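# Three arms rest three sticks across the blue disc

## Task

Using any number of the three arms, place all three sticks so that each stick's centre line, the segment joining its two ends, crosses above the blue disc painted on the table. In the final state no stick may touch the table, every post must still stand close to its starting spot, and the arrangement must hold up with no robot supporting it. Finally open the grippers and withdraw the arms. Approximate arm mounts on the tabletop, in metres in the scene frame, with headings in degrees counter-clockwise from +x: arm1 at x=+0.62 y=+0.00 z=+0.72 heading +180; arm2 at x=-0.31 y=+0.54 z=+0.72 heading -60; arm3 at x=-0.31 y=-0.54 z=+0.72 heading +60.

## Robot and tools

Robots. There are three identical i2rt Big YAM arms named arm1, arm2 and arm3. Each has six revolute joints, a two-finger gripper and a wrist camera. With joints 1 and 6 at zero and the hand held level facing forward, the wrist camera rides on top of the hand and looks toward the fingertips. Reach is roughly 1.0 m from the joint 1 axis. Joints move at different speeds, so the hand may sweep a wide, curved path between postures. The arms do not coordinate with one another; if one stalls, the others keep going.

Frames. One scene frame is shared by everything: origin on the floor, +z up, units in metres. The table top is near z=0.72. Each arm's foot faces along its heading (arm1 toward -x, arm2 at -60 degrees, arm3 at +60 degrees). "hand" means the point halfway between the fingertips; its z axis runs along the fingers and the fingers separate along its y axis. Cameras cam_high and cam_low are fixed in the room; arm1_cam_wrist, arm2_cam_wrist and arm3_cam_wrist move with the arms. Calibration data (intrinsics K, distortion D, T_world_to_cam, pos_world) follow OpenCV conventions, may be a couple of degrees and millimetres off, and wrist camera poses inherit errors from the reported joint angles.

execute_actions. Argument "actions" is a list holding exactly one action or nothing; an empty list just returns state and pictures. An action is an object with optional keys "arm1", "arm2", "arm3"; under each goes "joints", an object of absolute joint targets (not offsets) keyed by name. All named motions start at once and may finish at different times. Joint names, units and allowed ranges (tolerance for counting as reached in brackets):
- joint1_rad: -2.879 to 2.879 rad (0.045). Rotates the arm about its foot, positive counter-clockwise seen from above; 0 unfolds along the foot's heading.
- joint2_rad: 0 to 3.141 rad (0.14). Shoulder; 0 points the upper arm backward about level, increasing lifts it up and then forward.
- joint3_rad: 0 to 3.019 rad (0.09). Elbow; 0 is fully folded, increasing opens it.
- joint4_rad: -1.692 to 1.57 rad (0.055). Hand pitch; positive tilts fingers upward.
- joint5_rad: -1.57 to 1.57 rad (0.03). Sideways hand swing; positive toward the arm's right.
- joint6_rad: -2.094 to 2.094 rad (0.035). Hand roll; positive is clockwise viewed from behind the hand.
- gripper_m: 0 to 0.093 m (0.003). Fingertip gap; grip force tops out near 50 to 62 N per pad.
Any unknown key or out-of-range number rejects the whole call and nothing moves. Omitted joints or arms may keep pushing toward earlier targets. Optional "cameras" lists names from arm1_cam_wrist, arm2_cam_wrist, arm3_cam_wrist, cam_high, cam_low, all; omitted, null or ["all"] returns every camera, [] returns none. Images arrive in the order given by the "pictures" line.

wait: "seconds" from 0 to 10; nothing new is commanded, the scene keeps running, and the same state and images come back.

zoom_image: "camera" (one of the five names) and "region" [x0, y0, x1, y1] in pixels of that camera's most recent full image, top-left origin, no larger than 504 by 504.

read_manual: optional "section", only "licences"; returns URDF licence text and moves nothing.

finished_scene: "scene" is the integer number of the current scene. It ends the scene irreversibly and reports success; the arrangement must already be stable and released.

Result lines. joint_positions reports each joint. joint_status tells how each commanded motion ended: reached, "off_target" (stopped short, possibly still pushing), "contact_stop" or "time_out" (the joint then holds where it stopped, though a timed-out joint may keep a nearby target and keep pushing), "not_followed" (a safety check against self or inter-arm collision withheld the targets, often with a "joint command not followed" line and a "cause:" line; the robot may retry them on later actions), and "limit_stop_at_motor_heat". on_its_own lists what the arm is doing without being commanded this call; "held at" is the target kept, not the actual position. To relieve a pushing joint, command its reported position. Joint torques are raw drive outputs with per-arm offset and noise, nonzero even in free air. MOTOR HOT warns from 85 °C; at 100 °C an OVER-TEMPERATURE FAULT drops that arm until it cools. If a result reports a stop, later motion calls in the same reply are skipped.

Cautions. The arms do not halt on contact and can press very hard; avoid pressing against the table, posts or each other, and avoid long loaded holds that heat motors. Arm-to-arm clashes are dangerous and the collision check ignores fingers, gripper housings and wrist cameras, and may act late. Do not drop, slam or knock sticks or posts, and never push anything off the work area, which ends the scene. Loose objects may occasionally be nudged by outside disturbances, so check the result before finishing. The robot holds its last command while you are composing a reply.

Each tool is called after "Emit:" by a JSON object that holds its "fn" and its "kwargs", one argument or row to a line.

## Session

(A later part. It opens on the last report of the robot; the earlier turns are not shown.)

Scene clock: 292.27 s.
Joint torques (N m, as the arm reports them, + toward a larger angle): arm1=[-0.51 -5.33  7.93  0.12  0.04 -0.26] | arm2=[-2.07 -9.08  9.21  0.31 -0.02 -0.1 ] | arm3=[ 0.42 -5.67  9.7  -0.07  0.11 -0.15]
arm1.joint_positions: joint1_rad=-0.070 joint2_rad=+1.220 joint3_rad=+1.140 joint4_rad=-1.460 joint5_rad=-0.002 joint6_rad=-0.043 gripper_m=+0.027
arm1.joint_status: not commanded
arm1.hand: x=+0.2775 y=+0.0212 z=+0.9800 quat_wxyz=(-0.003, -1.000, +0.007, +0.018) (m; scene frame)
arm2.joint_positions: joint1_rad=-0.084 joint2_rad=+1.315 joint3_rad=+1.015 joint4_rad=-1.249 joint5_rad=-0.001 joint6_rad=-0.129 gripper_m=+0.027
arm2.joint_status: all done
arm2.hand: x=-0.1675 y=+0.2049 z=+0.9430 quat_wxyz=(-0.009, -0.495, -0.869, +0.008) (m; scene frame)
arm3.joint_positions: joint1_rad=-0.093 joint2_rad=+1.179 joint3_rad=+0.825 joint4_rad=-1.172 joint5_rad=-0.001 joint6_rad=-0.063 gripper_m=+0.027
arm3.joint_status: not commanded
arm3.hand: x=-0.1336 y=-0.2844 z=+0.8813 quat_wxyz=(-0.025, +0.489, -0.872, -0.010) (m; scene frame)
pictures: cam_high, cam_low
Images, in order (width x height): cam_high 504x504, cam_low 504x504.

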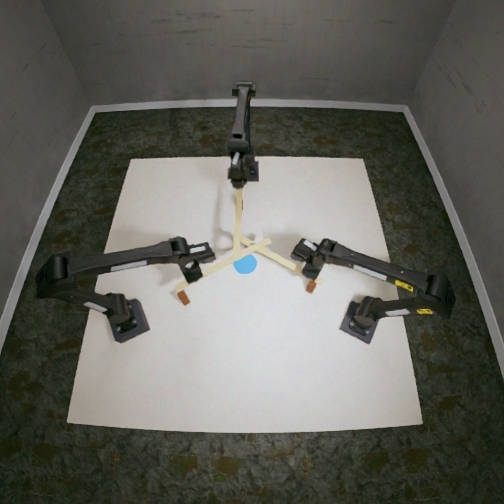

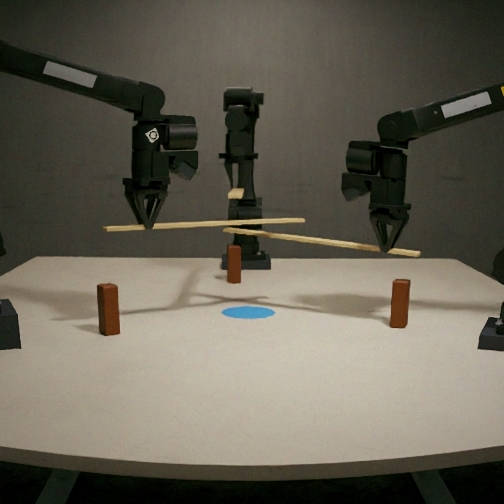

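Emit:
{"fn": "execute_actions", "kwargs": {
  "actions": [
    {"arm1":{"joints":{"joint4_rad":-1.24}},"arm2":{"joints":{"joint4_rad":-1.05}}}
  ],
  "cameras": []
}}

Emit:
{"fn": "execute_actions", "kwargs": {
  "actions": [
    {"arm3":{"joints":{"joint2_rad":0.97,"joint3_rad":0.6,"joint4_rad":-0.96}}}
  ],
  "cameras": []
}}

Emit:
{"fn": "execute_actions", "kwargs": {
  "actions": [
    {"arm2":{"joints":{"joint2_rad":1.245,"joint3_rad":0.76,"joint4_rad":-0.817}}}
  ],
  "cameras": ["cam_high","cam_low"]
}}

Scene clock: 301.23 s.
Joint torques (N m, as the arm reports them, + toward a larger angle): arm1=[-0.42 -5.8   8.21  1.31  0.04 -0.26] | arm2=[-2.05 -9.4   9.63  1.5  -0.02 -0.12] | arm3=[-0.06 -5.46  9.88 -0.24  0.02 -0.13]
arm1.joint_positions: joint1_rad=-0.070 joint2_rad=+1.220 joint3_rad=+1.140 joint4_rad=-1.259 joint5_rad=-0.002 joint6_rad=-0.043 gripper_m=+0.027
arm1.joint_status: all done
arm1.hand: x=+0.2288 y=+0.0240 z=+0.9866 quat_wxyz=(+0.002, -0.993, +0.007, +0.117) (m; scene frame)
arm2.joint_positions: joint1_rad=-0.084 joint2_rad=+1.315 joint3_rad=+1.012 joint4_rad=-1.068 joint5_rad=-0.001 joint6_rad=-0.130 gripper_m=+0.027
arm2.joint_status: all done
arm2.hand: x=-0.1504 y=+0.1650 z=+0.9471 quat_wxyz=(-0.080, -0.492, -0.865, +0.062) (m; scene frame)
arm3.joint_positions: joint1_rad=-0.093 joint2_rad=+1.179 joint3_rad=+0.825 joint4_rad=-1.172 joint5_rad=-0.001 joint6_rad=-0.063 gripper_m=+0.027
arm3.joint_status: not commanded
arm3.hand: x=-0.1336 y=-0.2844 z=+0.8813 quat_wxyz=(-0.025, +0.489, -0.872, -0.010) (m; scene frame)
pictures: none
No camera images: the call's "cameras" was empty. Leave "cameras" out to get every camera's image.

Scene clock: 302.23 s.
Joint torques (N m, as the arm reports them, + toward a larger angle): arm1=[-0.49 -5.76  8.22  1.29  0.04 -0.26] | arm2=[-2.1  -9.44  9.67  1.49 -0.02 -0.12] | arm3=[ 0.35 -4.05 10.2   1.49  0.05 -0.14]
arm1.joint_positions: joint1_rad=-0.070 joint2_rad=+1.220 joint3_rad=+1.140 joint4_rad=-1.259 joint5_rad=-0.002 joint6_rad=-0.043 gripper_m=+0.027
arm1.joint_status: not commanded
arm1.hand: x=+0.2288 y=+0.0240 z=+0.9866 quat_wxyz=(+0.002, -0.993, +0.007, +0.117) (m; scene frame)
arm2.joint_positions: joint1_rad=-0.084 joint2_rad=+1.315 joint3_rad=+1.012 joint4_rad=-1.068 joint5_rad=-0.001 joint6_rad=-0.130 gripper_m=+0.027
arm2.joint_status: not commanded
arm2.hand: x=-0.1504 y=+0.1650 z=+0.9471 quat_wxyz=(-0.080, -0.492, -0.865, +0.062) (m; scene frame)
arm3.joint_positions: joint1_rad=-0.093 joint2_rad=+0.973 joint3_rad=+0.593 joint4_rad=-0.984 joint5_rad=-0.001 joint6_rad=-0.063 gripper_m=+0.027
arm3.joint_status: all done
arm3.hand: x=-0.1559 y=-0.3164 z=+0.8518 quat_wxyz=(-0.097, +0.487, -0.867, -0.045) (m; scene frame)
pictures: none
No camera images: the call's "cameras" was empty. Leave "cameras" out to get every camera's image.

Scene clock: 303.27 s.
Joint torques (N m, as the arm reports them, + toward a larger angle): arm1=[-0.53 -5.8   8.22  1.29  0.04 -0.26] | arm2=[-2.06 -7.84  9.66  1.6  -0.01 -0.12] | arm3=[ 0.55 -3.12 10.31  1.31  0.07 -0.12]
arm1.joint_positions: joint1_rad=-0.070 joint2_rad=+1.220 joint3_rad=+1.140 joint4_rad=-1.259 joint5_rad=-0.002 joint6_rad=-0.043 gripper_m=+0.027
arm1.joint_status: not commanded
arm1.hand: x=+0.2288 y=+0.0240 z=+0.9866 quat_wxyz=(+0.002, -0.993, +0.007, +0.117) (m; scene frame)
arm2.joint_positions: joint1_rad=-0.084 joint2_rad=+1.251 joint3_rad=+0.748 joint4_rad=-0.835 joint5_rad=-0.001 joint6_rad=-0.130 gripper_m=+0.027
arm2.joint_status: all done
arm2.hand: x=-0.1688 y=+0.2074 z=+0.8760 quat_wxyz=(-0.093, -0.491, -0.863, +0.072) (m; scene frame)
arm3.joint_positions: joint1_rad=-0.093 joint2_rad=+0.973 joint3_rad=+0.593 joint4_rad=-0.984 joint5_rad=-0.001 joint6_rad=-0.063 gripper_m=+0.027
arm3.joint_status: not commanded
arm3.hand: x=-0.1559 y=-0.3164 z=+0.8518 quat_wxyz=(-0.097, +0.487, -0.867, -0.045) (m; scene frame)
pictures: cam_high, cam_low
Images, in order (width x height): cam_high 504x504, cam_low 504x504.

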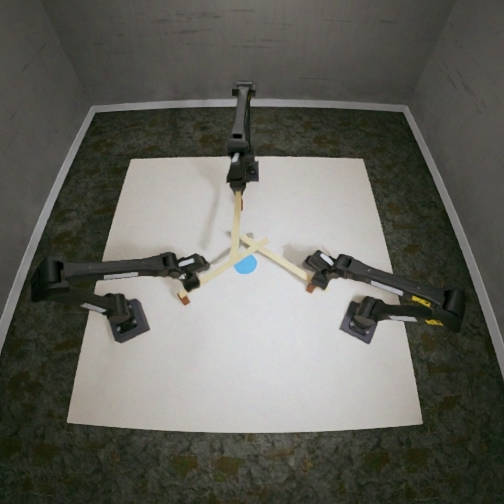

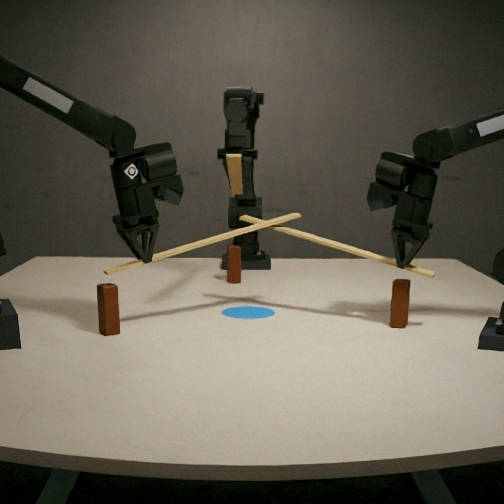

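Emit:
{"fn": "execute_actions", "kwargs": {
  "actions": [
    {"arm1":{"joints":{"joint6_rad":0.07}}}
  ],
  "cameras": []
}}

Emit:
{"fn": "execute_actions", "kwargs": {
  "actions": [
    {"arm1":{"joints":{"joint2_rad":1.18,"joint3_rad":0.85,"joint4_rad":-0.99}}}
  ],
  "cameras": ["cam_high","cam_low"]
}}

Scene clock: 318.27 s.
Joint torques (N m, as the arm reports them, + toward a larger angle): arm1=[-0.5  -5.86  8.21  1.32  0.04  0.03] | arm2=[-2.03 -7.95  9.69  1.56 -0.02 -0.11] | arm3=[ 0.53 -2.6  10.24  1.29  0.03 -0.09]
arm1.joint_positions: joint1_rad=-0.070 joint2_rad=+1.220 joint3_rad=+1.140 joint4_rad=-1.259 joint5_rad=-0.002 joint6_rad=+0.053 gripper_m=+0.027
arm1.joint_status: all done
arm1.hand: x=+0.2288 y=+0.0240 z=+0.9866 quat_wxyz=(-0.003, -0.992, +0.055, +0.117) (m; scene frame)
arm2.joint_positions: joint1_rad=-0.084 joint2_rad=+1.251 joint3_rad=+0.748 joint4_rad=-0.835 joint5_rad=-0.001 joint6_rad=-0.130 gripper_m=+0.027
arm2.joint_status: not commanded
arm2.hand: x=-0.1688 y=+0.2074 z=+0.8760 quat_wxyz=(-0.093, -0.491, -0.863, +0.072) (m; scene frame)
arm3.joint_positions: joint1_rad=-0.093 joint2_rad=+0.973 joint3_rad=+0.593 joint4_rad=-0.984 joint5_rad=-0.001 joint6_rad=-0.063 gripper_m=+0.027
arm3.joint_status: not commanded
arm3.hand: x=-0.1559 y=-0.3164 z=+0.8518 quat_wxyz=(-0.097, +0.487, -0.867, -0.045) (m; scene frame)
pictures: none
No camera images: the call's "cameras" was empty. Leave "cameras" out to get every camera's image.

Scene clock: 319.33 s.
Joint torques (N m, as the arm reports them, + toward a larger angle): arm1=[-0.46 -5.26  8.37  1.26  0.04  0.03] | arm2=[-2.08 -7.93  9.68  1.55 -0.01 -0.12] | arm3=[ 0.6  -3.45 10.22  1.22  0.   -0.19]
arm1.joint_positions: joint1_rad=-0.070 joint2_rad=+1.187 joint3_rad=+0.841 joint4_rad=-1.009 joint5_rad=-0.002 joint6_rad=+0.054 gripper_m=+0.027
arm1.joint_status: all done
arm1.hand: x=+0.2661 y=+0.0214 z=+0.8842 quat_wxyz=(-0.003, -0.992, +0.056, +0.109) (m; scene frame)
arm2.joint_positions: joint1_rad=-0.084 joint2_rad=+1.251 joint3_rad=+0.748 joint4_rad=-0.835 joint5_rad=-0.001 joint6_rad=-0.130 gripper_m=+0.027
arm2.joint_status: not commanded
arm2.hand: x=-0.1688 y=+0.2074 z=+0.8760 quat_wxyz=(-0.093, -0.491, -0.863, +0.072) (m; scene frame)
arm3.joint_positions: joint1_rad=-0.093 joint2_rad=+0.973 joint3_rad=+0.593 joint4_rad=-0.984 joint5_rad=-0.001 joint6_rad=-0.063 gripper_m=+0.027
arm3.joint_status: not commanded
arm3.hand: x=-0.1559 y=-0.3164 z=+0.8518 quat_wxyz=(-0.097, +0.487, -0.867, -0.045) (m; scene frame)
pictures: cam_high, cam_low
Images, in order (width x height): cam_high 504x504, cam_low 504x504.

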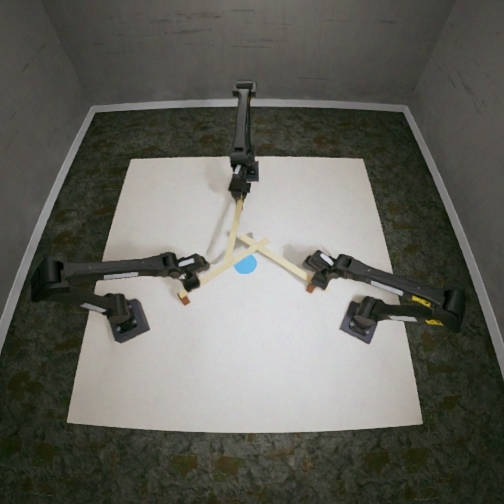

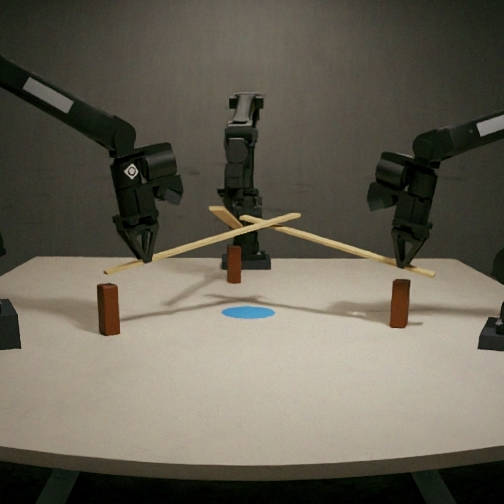

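Emit:
{"fn": "execute_actions", "kwargs": {
  "actions": [
    {"arm1":{"joints":{"joint2_rad":1.16,"joint3_rad":0.755,"joint4_rad":-0.91}}}
  ],
  "cameras": ["cam_high","cam_low","arm1_cam_wrist","arm3_cam_wrist"]
}}

Scene clock: 323.30 s.
Joint torques (N m, as the arm reports them, + toward a larger angle): arm1=[-0.5  -5.22  8.04  1.28  0.04  0.03] | arm2=[-2.09 -8.01  9.69  1.55 -0.02 -0.12] | arm3=[ 1.01 -2.49 10.25  1.35  0.07 -0.1 ]
arm1.joint_positions: joint1_rad=-0.070 joint2_rad=+1.173 joint3_rad=+0.748 joint4_rad=-0.929 joint5_rad=-0.002 joint6_rad=+0.054 gripper_m=+0.027
arm1.joint_status: all done
arm1.hand: x=+0.2823 y=+0.0203 z=+0.8549 quat_wxyz=(-0.003, -0.992, +0.056, +0.110) (m; scene frame)
arm2.joint_positions: joint1_rad=-0.084 joint2_rad=+1.251 joint3_rad=+0.748 joint4_rad=-0.835 joint5_rad=-0.001 joint6_rad=-0.130 gripper_m=+0.027
arm2.joint_status: not commanded
arm2.hand: x=-0.1688 y=+0.2074 z=+0.8760 quat_wxyz=(-0.093, -0.491, -0.863, +0.072) (m; scene frame)
arm3.joint_positions: joint1_rad=-0.093 joint2_rad=+0.973 joint3_rad=+0.593 joint4_rad=-0.984 joint5_rad=-0.001 joint6_rad=-0.063 gripper_m=+0.027
arm3.joint_status: not commanded
arm3.hand: x=-0.1559 y=-0.3164 z=+0.8518 quat_wxyz=(-0.097, +0.487, -0.867, -0.045) (m; scene frame)
pictures: arm1_cam_wrist, arm3_cam_wrist, cam_high, cam_low
camera_calibration (this result's frames):
arm1_cam_wrist: T_world_to_cam=[[0.112603, 0.993435, -0.0201631, -0.0316982], [0.912721, -0.0953907, 0.397293, -0.595717], [0.392761, -0.0631396, -0.91747, 0.796936], [0, 0, 0, 1]] pos_world=[0.234287, 0.0249826, 0.9672]
arm3_cam_wrist: T_world_to_cam=[[0.861089, -0.508063, 0.0199261, -0.0427463], [-0.471448, -0.783128, 0.40552, -0.666306], [-0.190425, -0.358583, -0.913869, 0.758945], [0, 0, 0, 1]] pos_world=[-0.132798, -0.271376, 0.964628]
Images, in order (width x height): arm1_cam_wrist 504x504, arm3_cam_wrist 504x504, cam_high 504x504, cam_low 504x504.

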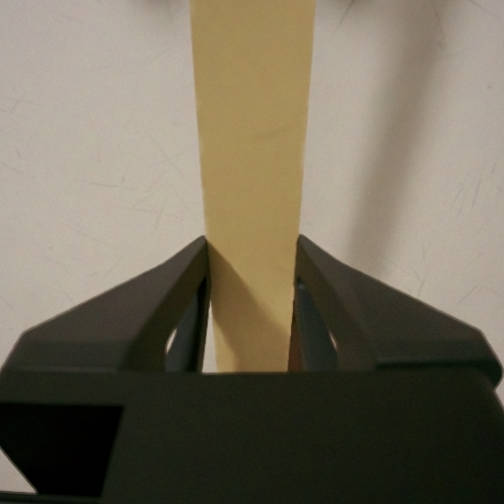

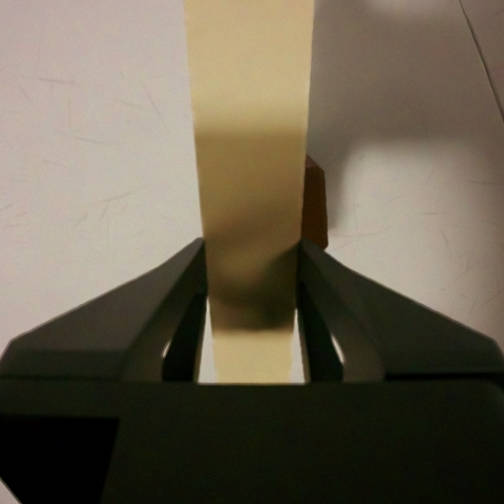

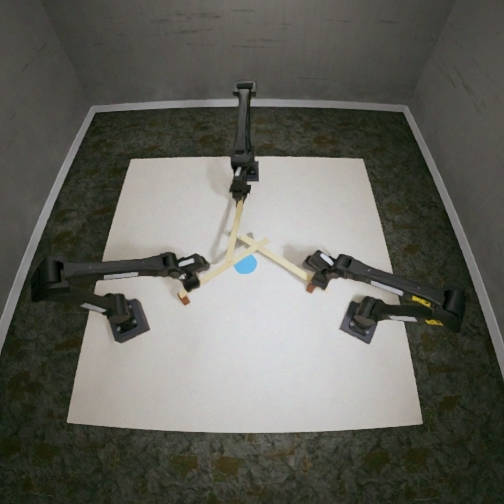

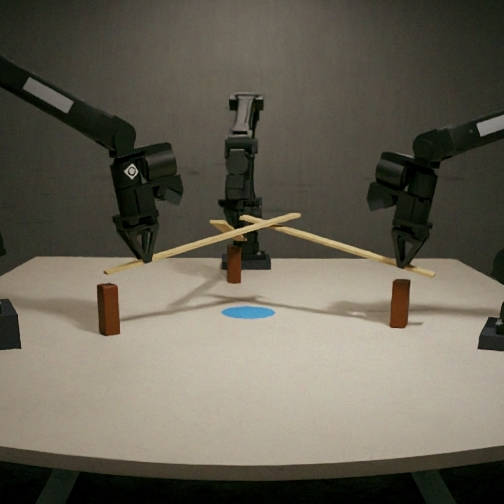

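Emit:
{"fn": "zoom_image", "kwargs": {
  "camera": "cam_high",
  "region": [160, 180, 340, 310]
}}

Emit:
{"fn": "zoom_image", "kwargs": {
  "camera": "cam_low",
  "region": [180, 190, 330, 290]
}}

Region (160, 180, 340, 310) of cam_high's 504x504 image, scaled by 2.800, with more detail than that image has.

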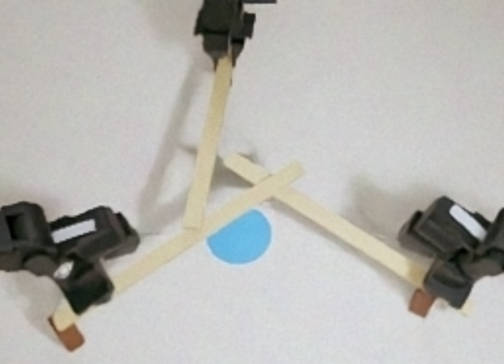

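Region (180, 190, 330, 290) of cam_low's 504x504 image, scaled by 3.360, with more detail than that image has.

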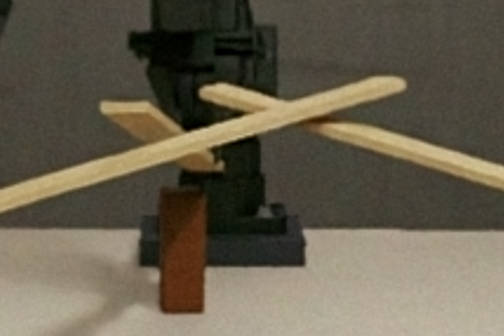

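Emit:
{"fn": "execute_actions", "kwargs": {
  "actions": [
    {"arm3":{"joints":{"joint1_rad":-0.125,"joint2_rad":1.14,"joint3_rad":0.72,"joint4_rad":-0.89,"joint6_rad":-0.15}}}
  ],
  "cameras": []
}}

Emit:
{"fn": "execute_actions", "kwargs": {
  "actions": [
    {"arm1":{"joints":{"joint6_rad":-0.075}}}
  ]
}}

Scene clock: 338.67 s.
Joint torques (N m, as the arm reports them, + toward a larger angle): arm1=[-0.42 -5.21  8.03  1.29  0.05  0.03] | arm2=[-2.08 -8.05  9.69  1.56 -0.02 -0.12] | arm3=[-0.9  -4.62 13.22  0.93  0.09 -0.16]
arm1.joint_positions: joint1_rad=-0.070 joint2_rad=+1.173 joint3_rad=+0.748 joint4_rad=-0.929 joint5_rad=-0.002 joint6_rad=+0.054 gripper_m=+0.027
arm1.joint_status: not commanded
arm1.hand: x=+0.2823 y=+0.0203 z=+0.8549 quat_wxyz=(-0.003, -0.992, +0.056, +0.110) (m; scene frame)
arm2.joint_positions: joint1_rad=-0.084 joint2_rad=+1.251 joint3_rad=+0.748 joint4_rad=-0.835 joint5_rad=-0.001 joint6_rad=-0.130 gripper_m=+0.027
arm2.joint_status: not commanded
arm2.hand: x=-0.1688 y=+0.2074 z=+0.8760 quat_wxyz=(-0.093, -0.491, -0.863, +0.072) (m; scene frame)
arm3.joint_positions: joint1_rad=-0.117 joint2_rad=+1.141 joint3_rad=+0.677 joint4_rad=-0.907 joint5_rad=-0.001 joint6_rad=-0.138 gripper_m=+0.027
arm3.joint_status: all done
arm3.hand: x=-0.1235 y=-0.2829 z=+0.8440 quat_wxyz=(-0.096, +0.510, -0.854, -0.039) (m; scene frame)
pictures: none
No camera images: the call's "cameras" was empty. Leave "cameras" out to get every camera's image.

Scene clock: 339.70 s.
Joint torques (N m, as the arm reports them, + toward a larger angle): arm1=[-0.41 -5.27  8.04  1.27  0.04 -0.31] | arm2=[-2.16 -7.99  9.69  1.55 -0.02 -0.12] | arm3=[-0.56 -4.79 12.81  1.39  0.04 -0.11]
arm1.joint_positions: joint1_rad=-0.070 joint2_rad=+1.173 joint3_rad=+0.748 joint4_rad=-0.929 joint5_rad=-0.002 joint6_rad=-0.054 gripper_m=+0.027
arm1.joint_status: all done
arm1.hand: x=+0.2823 y=+0.0203 z=+0.8549 quat_wxyz=(+0.003, -0.994, +0.002, +0.110) (m; scene frame)
arm2.joint_positions: joint1_rad=-0.084 joint2_rad=+1.251 joint3_rad=+0.748 joint4_rad=-0.835 joint5_rad=-0.001 joint6_rad=-0.130 gripper_m=+0.027
arm2.joint_status: not commanded
arm2.hand: x=-0.1688 y=+0.2074 z=+0.8760 quat_wxyz=(-0.093, -0.491, -0.863, +0.072) (m; scene frame)
arm3.joint_positions: joint1_rad=-0.117 joint2_rad=+1.141 joint3_rad=+0.677 joint4_rad=-0.907 joint5_rad=-0.001 joint6_rad=-0.139 gripper_m=+0.027
arm3.joint_status: not commanded
arm3.hand: x=-0.1235 y=-0.2829 z=+0.8440 quat_wxyz=(-0.096, +0.510, -0.854, -0.039) (m; scene frame)
pictures: arm1_cam_wrist, arm2_cam_wrist, arm3_cam_wrist, cam_high, cam_low
camera_calibration (this result's frames):
arm1_cam_wrist: T_world_to_cam=[[0.00823267, 0.999961, 0.00315904, -0.0223048], [0.917936, -0.00881038, 0.396631, -0.598377], [0.396643, -0.000365534, -0.917973, 0.794998], [0, 0, 0, 1]] pos_world=[0.234125, 0.0173226, 0.967192]
arm2_cam_wrist: T_world_to_cam=[[-0.864329, -0.501587, 0.0366931, -0.0760117], [-0.453557, 0.808927, 0.374064, -0.564231], [-0.217308, 0.306671, -0.926677, 0.835182], [0, 0, 0, 1]] pos_world=[-0.140118, 0.162169, 0.987791]
arm3_cam_wrist: T_world_to_cam=[[0.885248, -0.463832, 0.0345879, -0.0503905], [-0.43524, -0.79986, 0.413267, -0.628458], [-0.164021, -0.380898, -0.909953, 0.763626], [0, 0, 0, 1]] pos_world=[-0.103671, -0.235188, 0.956328]
Images, in order (width x height): arm1_cam_wrist 504x504, arm2_cam_wrist 504x504, arm3_cam_wrist 504x504, cam_high 504x504, cam_low 504x504.

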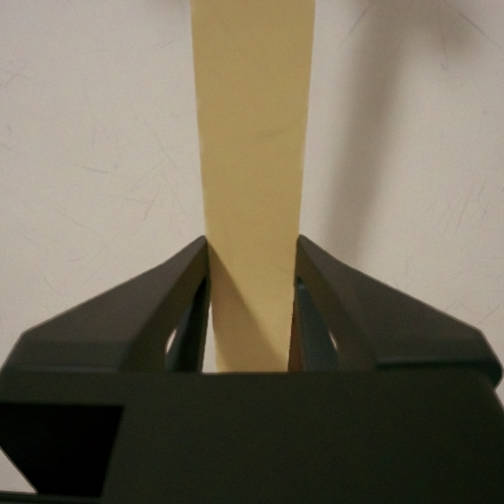

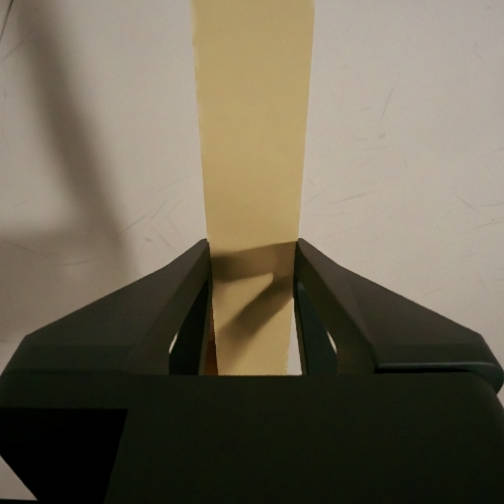

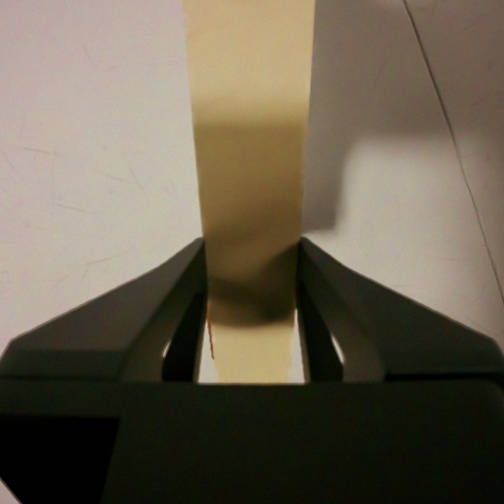

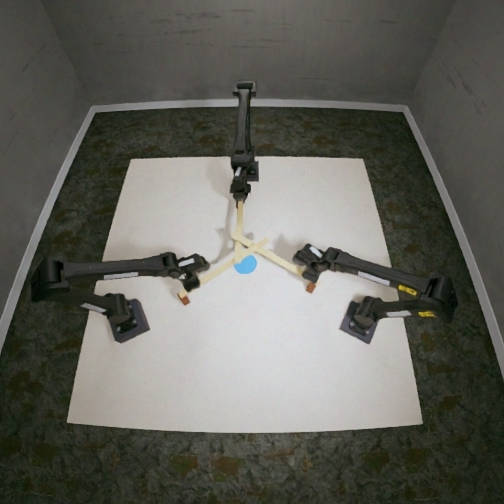

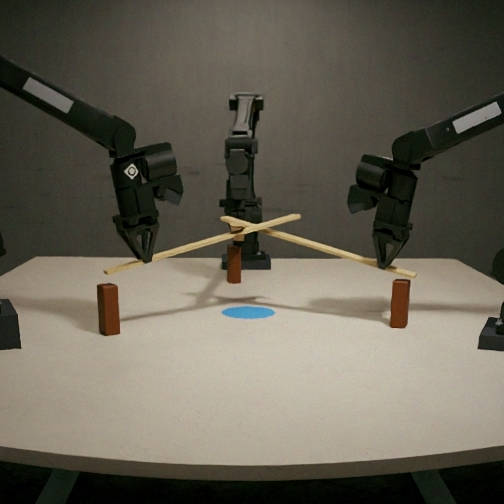

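Emit:
{"fn": "zoom_image", "kwargs": {
  "camera": "cam_high",
  "region": [160, 180, 340, 310]
}}

Emit:
{"fn": "zoom_image", "kwargs": {
  "camera": "cam_low",
  "region": [80, 190, 440, 340]
}}

Region (160, 180, 340, 310) of cam_high's 504x504 image, scaled by 2.800, with more detail than that image has.

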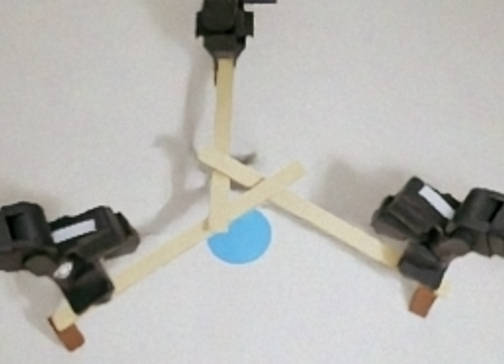

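Region (80, 190, 440, 340) of cam_low's 504x504 image, scaled by 1.400, with more detail than that image has; it fills the top 210 rows of this view, and the rest is white.

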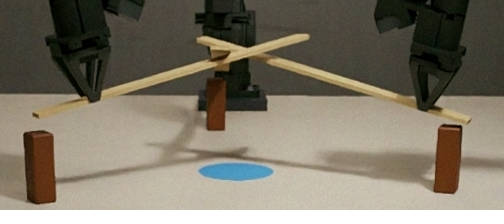

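Emit:
{"fn": "execute_actions", "kwargs": {
  "actions": [
    {"arm1":{"joints":{"joint1_rad":-0.095,"joint6_rad":-0.098,"joint2_rad":1.297,"joint3_rad":0.83,"joint4_rad":-0.98}},"arm2":{"joints":{"joint1_rad":-0.055,"joint6_rad":-0.1,"joint2_rad":1.379,"joint3_rad":0.81,"joint4_rad":-0.88}},"arm3":{"joints":{"joint2_rad":1.25,"joint3_rad":0.745,"joint4_rad":-0.945}}}
  ],
  "cameras": ["cam_high","cam_low"]
}}

Emit:
{"fn": "zoom_image", "kwargs": {
  "camera": "cam_low",
  "region": [80, 190, 440, 340]
}}

Emit:
{"fn": "zoom_image", "kwargs": {
  "camera": "cam_high",
  "region": [160, 180, 340, 310]
}}

Scene clock: 367.70 s.
Joint torques (N m, as the arm reports them, + toward a larger angle): arm1=[-1.1  -4.15 10.41  0.5  -0.04 -0.31] | arm2=[-0.72 -8.02 11.26  0.63 -0.08 -0.01] | arm3=[-0.78 -5.04 11.58 -0.07  0.05 -0.05]
arm1.joint_positions: joint1_rad=-0.092 joint2_rad=+1.278 joint3_rad=+0.785 joint4_rad=-0.984 joint5_rad=+0.000 joint6_rad=-0.076 gripper_m=+0.027
arm1.joint_status: all done
arm1.hand: x=+0.2844 y=+0.0277 z=+0.8337 quat_wxyz=(+0.001, -0.999, +0.002, +0.049) (m; scene frame)
arm2.joint_positions: joint1_rad=-0.069 joint2_rad=+1.367 joint3_rad=+0.772 joint4_rad=-0.880 joint5_rad=+0.001 joint6_rad=-0.101 gripper_m=+0.027
arm2.joint_status: all done
arm2.hand: x=-0.1670 y=+0.2160 z=+0.8440 quat_wxyz=(-0.039, -0.500, -0.865, +0.030) (m; scene frame)
arm3.joint_positions: joint1_rad=-0.117 joint2_rad=+1.234 joint3_rad=+0.712 joint4_rad=-0.939 joint5_rad=-0.001 joint6_rad=-0.142 gripper_m=+0.027
arm3.joint_status: all done
arm3.hand: x=-0.1214 y=-0.2808 z=+0.8283 quat_wxyz=(-0.055, +0.512, -0.857, -0.021) (m; scene frame)
pictures: cam_high, cam_low
Images, in order (width x height): cam_high 504x504, cam_low 504x504.

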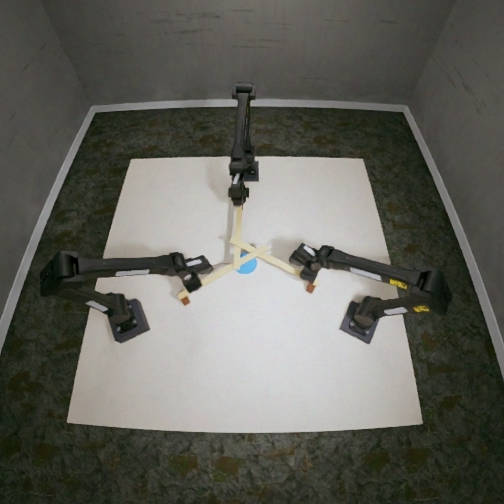

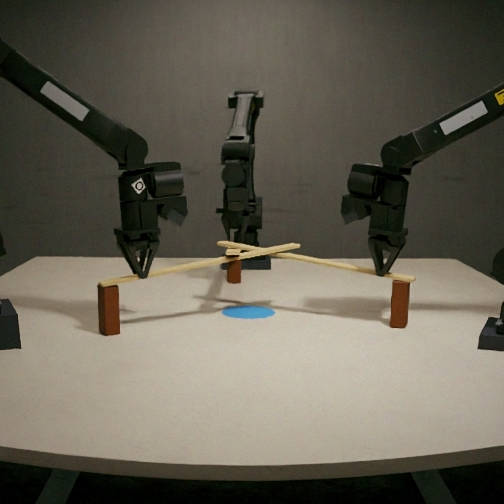

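Region (80, 190, 440, 340) of cam_low's 504x504 image, scaled by 1.400, with more detail than that image has; it fills the top 210 rows of this view, and the rest is white.

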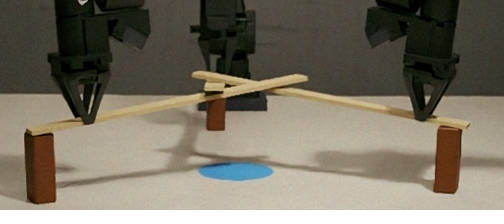

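Region (160, 180, 340, 310) of cam_high's 504x504 image, scaled by 2.800, with more detail than that image has.

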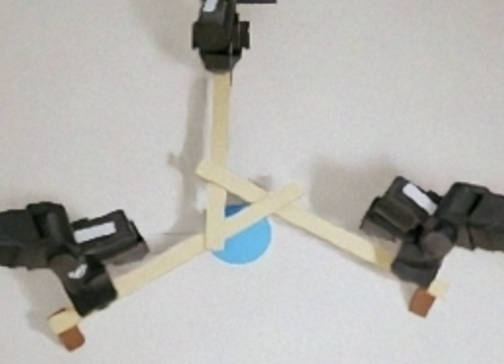

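Emit:
{"fn": "execute_actions", "kwargs": {
  "actions": [
    {"arm1":{"joints":{"joint2_rad":1.33,"joint3_rad":0.88}}}
  ],
  "cameras": ["cam_high","cam_low"]
}}

Emit:
{"fn": "zoom_image", "kwargs": {
  "camera": "cam_low",
  "region": [80, 190, 440, 340]
}}

Emit:
{"fn": "zoom_image", "kwargs": {
  "camera": "cam_high",
  "region": [160, 180, 340, 310]
}}

Scene clock: 383.83 s.
Joint torques (N m, as the arm reports them, + toward a larger angle): arm1=[-0.95 -5.23 11.07  0.64 -0.04 -0.31] | arm2=[-0.59 -7.64 11.28  0.68 -0.12 -0.1 ] | arm3=[-0.95 -4.24 11.47  0.22  0.04 -0.04]
arm1.joint_positions: joint1_rad=-0.092 joint2_rad=+1.320 joint3_rad=+0.825 joint4_rad=-0.987 joint5_rad=+0.000 joint6_rad=-0.076 gripper_m=+0.027
arm1.joint_status: all done
arm1.hand: x=+0.2700 y=+0.0289 z=+0.8346 quat_wxyz=(+0.001, -0.999, +0.002, +0.046) (m; scene frame)
arm2.joint_positions: joint1_rad=-0.069 joint2_rad=+1.368 joint3_rad=+0.772 joint4_rad=-0.881 joint5_rad=+0.001 joint6_rad=-0.094 gripper_m=+0.027
arm2.joint_status: not commanded
arm2.hand: x=-0.1672 y=+0.2161 z=+0.8439 quat_wxyz=(-0.038, -0.503, -0.863, +0.030) (m; scene frame)
arm3.joint_positions: joint1_rad=-0.117 joint2_rad=+1.235 joint3_rad=+0.712 joint4_rad=-0.940 joint5_rad=-0.001 joint6_rad=-0.144 gripper_m=+0.027
arm3.joint_status: not commanded
arm3.hand: x=-0.1216 y=-0.2812 z=+0.8280 quat_wxyz=(-0.054, +0.513, -0.856, -0.021) (m; scene frame)
pictures: cam_high, cam_low
Images, in order (width x height): cam_high 504x504, cam_low 504x504.

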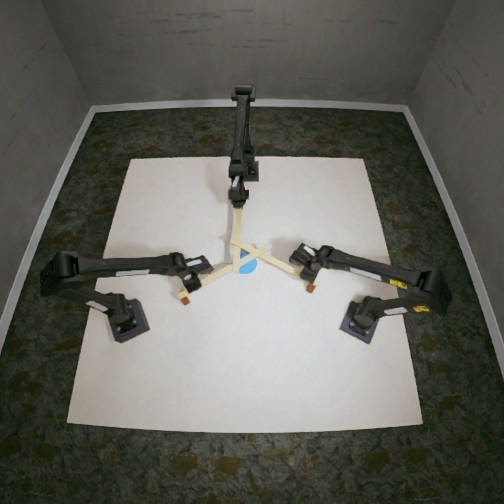

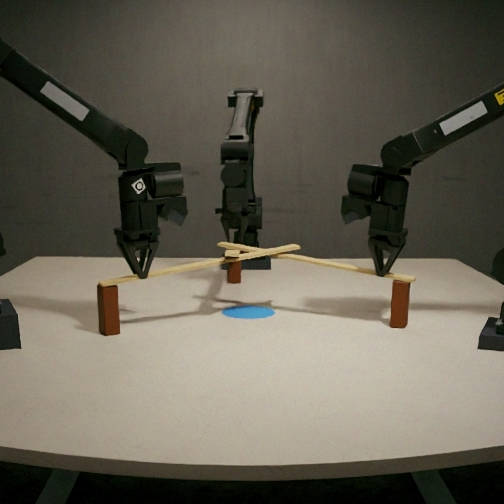

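Region (80, 190, 440, 340) of cam_low's 504x504 image, scaled by 1.400, with more detail than that image has; it fills the top 210 rows of this view, and the rest is white.

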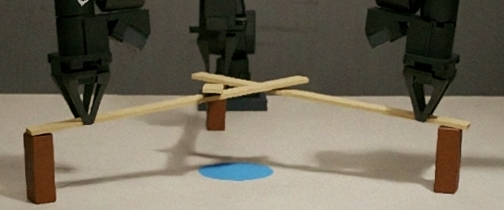

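Region (160, 180, 340, 310) of cam_high's 504x504 image, scaled by 2.800, with more detail than that image has.

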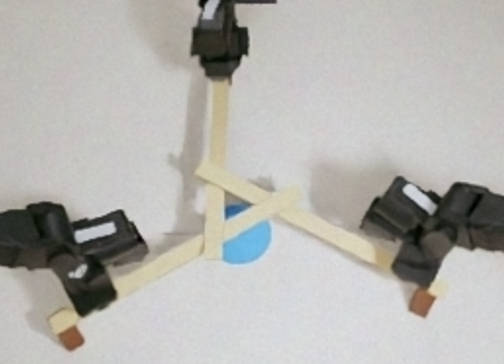

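Emit:
{"fn": "execute_actions", "kwargs": {
  "actions": [
    {"arm1":{"joints":{"joint2_rad":1.36}},"arm2":{"joints":{"joint2_rad":1.40}},"arm3":{"joints":{"joint2_rad":1.28}}}
  ],
  "cameras": ["cam_low"]
}}

Emit:
{"fn": "zoom_image", "kwargs": {
  "camera": "cam_low",
  "region": [80, 190, 440, 340]
}}

Scene clock: 393.60 s.
Joint torques (N m, as the arm reports them, + toward a larger angle): arm1=[-1.03 -3.68 10.87  0.68 -0.05 -0.31] | arm2=[-0.62 -6.54 11.22  0.72 -0.12 -0.1 ] | arm3=[-0.05 -3.4  11.6   0.26 -0.04 -0.05]
arm1.joint_positions: joint1_rad=-0.092 joint2_rad=+1.324 joint3_rad=+0.827 joint4_rad=-0.989 joint5_rad=+0.000 joint6_rad=-0.076 gripper_m=+0.027
arm1.joint_status: all done
arm1.hand: x=+0.2696 y=+0.0289 z=+0.8338 quat_wxyz=(+0.001, -0.999, +0.002, +0.044) (m; scene frame)
arm2.joint_positions: joint1_rad=-0.069 joint2_rad=+1.371 joint3_rad=+0.772 joint4_rad=-0.882 joint5_rad=+0.001 joint6_rad=-0.093 gripper_m=+0.027
arm2.joint_status: all done
arm2.hand: x=-0.1674 y=+0.2166 z=+0.8427 quat_wxyz=(-0.036, -0.504, -0.863, +0.029) (m; scene frame)
arm3.joint_positions: joint1_rad=-0.117 joint2_rad=+1.240 joint3_rad=+0.714 joint4_rad=-0.943 joint5_rad=-0.001 joint6_rad=-0.144 gripper_m=+0.027
arm3.joint_status: all done
arm3.hand: x=-0.1217 y=-0.2813 z=+0.8272 quat_wxyz=(-0.051, +0.513, -0.856, -0.020) (m; scene frame)
pictures: cam_low
Images, in order (width x height): cam_low 504x504.

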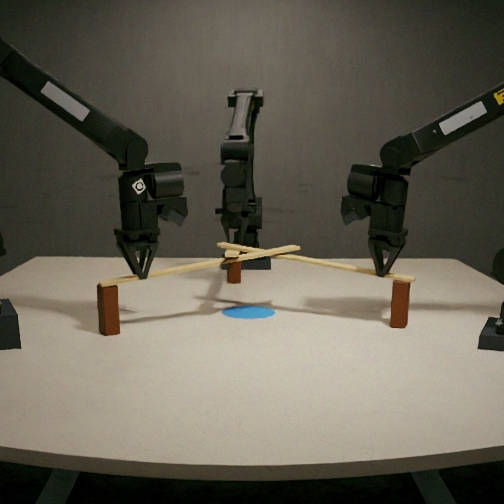

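Region (80, 190, 440, 340) of cam_low's 504x504 image, scaled by 1.400, with more detail than that image has; it fills the top 210 rows of this view, and the rest is white.

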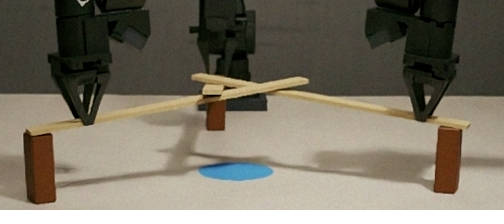

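Emit:
{"fn": "execute_actions", "kwargs": {
  "actions": [
    {"arm1":{"joints":{"joint2_rad":1.33,"gripper_m":0.06}},"arm2":{"joints":{"joint2_rad":1.375,"gripper_m":0.06}},"arm3":{"joints":{"joint2_rad":1.245,"gripper_m":0.06}}}
  ],
  "cameras": ["cam_low","cam_high"]
}}

Emit:
{"fn": "zoom_image", "kwargs": {
  "camera": "cam_low",
  "region": [80, 190, 440, 340]
}}

Scene clock: 400.93 s.
Joint torques (N m, as the arm reports them, + toward a larger angle): arm1=[-1.1  -5.49 10.88  0.72 -0.05 -0.26] | arm2=[-0.69 -8.27 11.19  0.73 -0.12 -0.1 ] | arm3=[-0.4  -5.53 11.35  0.31 -0.02 -0.05]
arm1.joint_positions: joint1_rad=-0.092 joint2_rad=+1.326 joint3_rad=+0.827 joint4_rad=-0.989 joint5_rad=+0.000 joint6_rad=-0.081 gripper_m=+0.060
arm1.joint_status: all done
arm1.hand: x=+0.2697 y=+0.0289 z=+0.8333 quat_wxyz=(+0.001, -0.999, -0.001, +0.043) (m; scene frame)
arm2.joint_positions: joint1_rad=-0.069 joint2_rad=+1.371 joint3_rad=+0.773 joint4_rad=-0.882 joint5_rad=+0.001 joint6_rad=-0.093 gripper_m=+0.060
arm2.joint_status: all done
arm2.hand: x=-0.1674 y=+0.2165 z=+0.8429 quat_wxyz=(-0.036, -0.504, -0.863, +0.029) (m; scene frame)
arm3.joint_positions: joint1_rad=-0.117 joint2_rad=+1.240 joint3_rad=+0.714 joint4_rad=-0.943 joint5_rad=-0.001 joint6_rad=-0.144 gripper_m=+0.060
arm3.joint_status: all done
arm3.hand: x=-0.1218 y=-0.2813 z=+0.8270 quat_wxyz=(-0.051, +0.513, -0.856, -0.020) (m; scene frame)
pictures: cam_high, cam_low
Images, in order (width x height): cam_high 504x504, cam_low 504x504.

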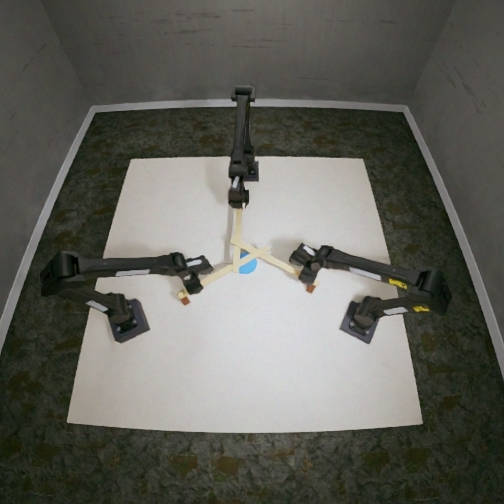

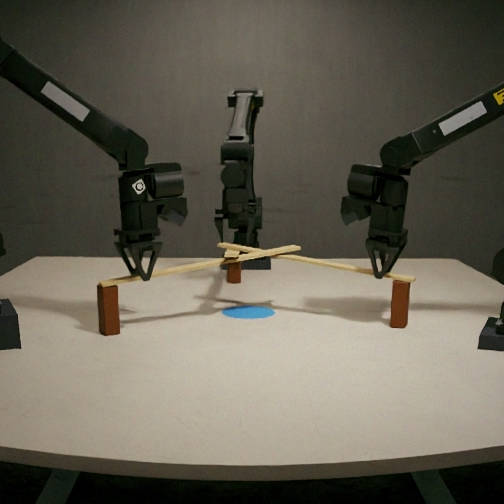

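Region (80, 190, 440, 340) of cam_low's 504x504 image, scaled by 1.400, with more detail than that image has; it fills the top 210 rows of this view, and the rest is white.

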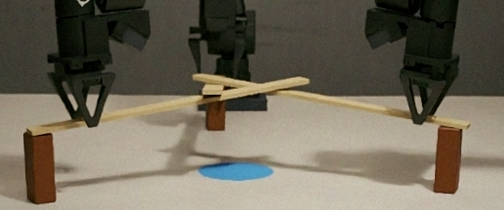

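Emit:
{"fn": "execute_actions", "kwargs": {
  "actions": [
    {"arm1":{"joints":{"joint2_rad":0.75}},"arm2":{"joints":{"joint2_rad":0.8}},"arm3":{"joints":{"joint2_rad":0.7}}}
  ],
  "cameras": ["cam_low","cam_high","arm1_cam_wrist"]
}}

Emit:
{"fn": "zoom_image", "kwargs": {
  "camera": "cam_high",
  "region": [160, 180, 340, 310]
}}

Scene clock: 406.43 s.
Joint torques (N m, as the arm reports them, + toward a larger angle): arm1=[-1.04 -0.53 12.48  1.44 -0.05 -0.26] | arm2=[-0.62 -2.47 13.9   1.64 -0.12 -0.09] | arm3=[-0.46 -0.81 13.38  1.09 -0.01 -0.15]
arm1.joint_positions: joint1_rad=-0.092 joint2_rad=+0.744 joint3_rad=+0.827 joint4_rad=-0.989 joint5_rad=+0.000 joint6_rad=-0.081 gripper_m=+0.060
arm1.joint_status: all done
arm1.hand: x=+0.3004 y=+0.0274 z=+1.0216 quat_wxyz=(+0.024, -0.945, +0.000, +0.327) (m; scene frame)
arm2.joint_positions: joint1_rad=-0.069 joint2_rad=+0.792 joint3_rad=+0.773 joint4_rad=-0.882 joint5_rad=+0.001 joint6_rad=-0.093 gripper_m=+0.060
arm2.joint_status: all done
arm2.hand: x=-0.1721 y=+0.2285 z=+1.0353 quat_wxyz=(-0.267, -0.476, -0.815, +0.194) (m; scene frame)
arm3.joint_positions: joint1_rad=-0.117 joint2_rad=+0.694 joint3_rad=+0.714 joint4_rad=-0.943 joint5_rad=-0.001 joint6_rad=-0.144 gripper_m=+0.060
arm3.joint_status: all done
arm3.hand: x=-0.1312 y=-0.2932 z=+0.9890 quat_wxyz=(-0.297, +0.487, -0.812, -0.123) (m; scene frame)
pictures: arm1_cam_wrist, cam_high, cam_low
camera_calibration (this result's frames):
arm1_cam_wrist: T_world_to_cam=[[0.0180588, 0.998945, 0.0422197, -0.0729617], [0.999105, -0.0164141, -0.0389824, -0.26021], [-0.0382482, 0.0428859, -0.998348, 1.15241], [0, 0, 0, 1]] pos_world=[0.305372, 0.0191915, 1.14344]
Images, in order (width x height): arm1_cam_wrist 504x504, cam_high 504x504, cam_low 504x504.

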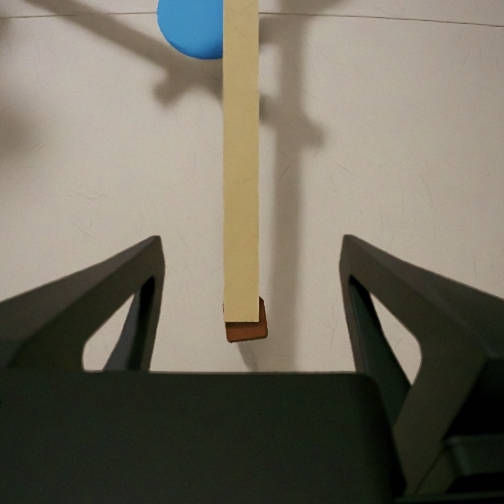

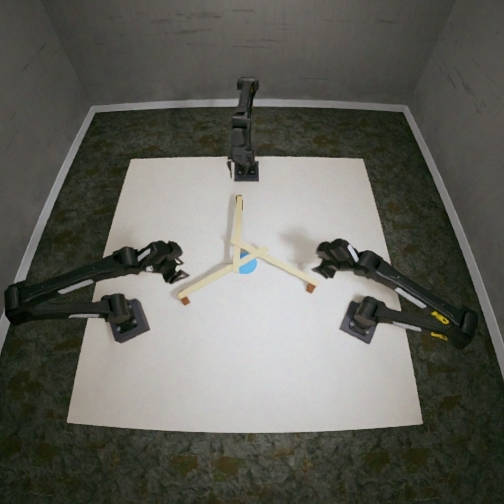

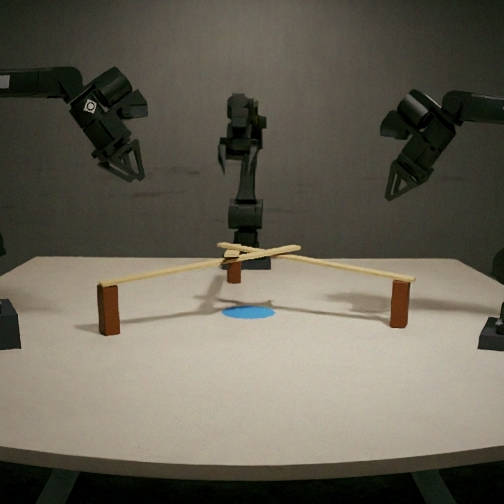

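Region (160, 180, 340, 310) of cam_high's 504x504 image, scaled by 2.800, with more detail than that image has.

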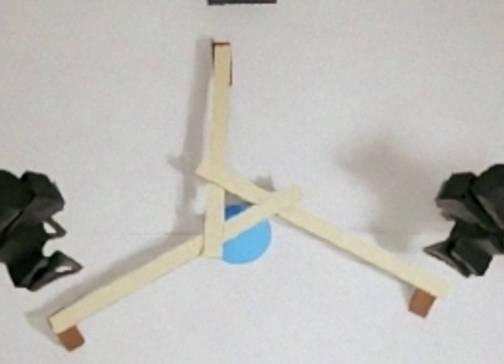

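Emit:
{"fn": "finished_scene", "kwargs": {
  "scene": 1
}}

The scene is finished: the task was done.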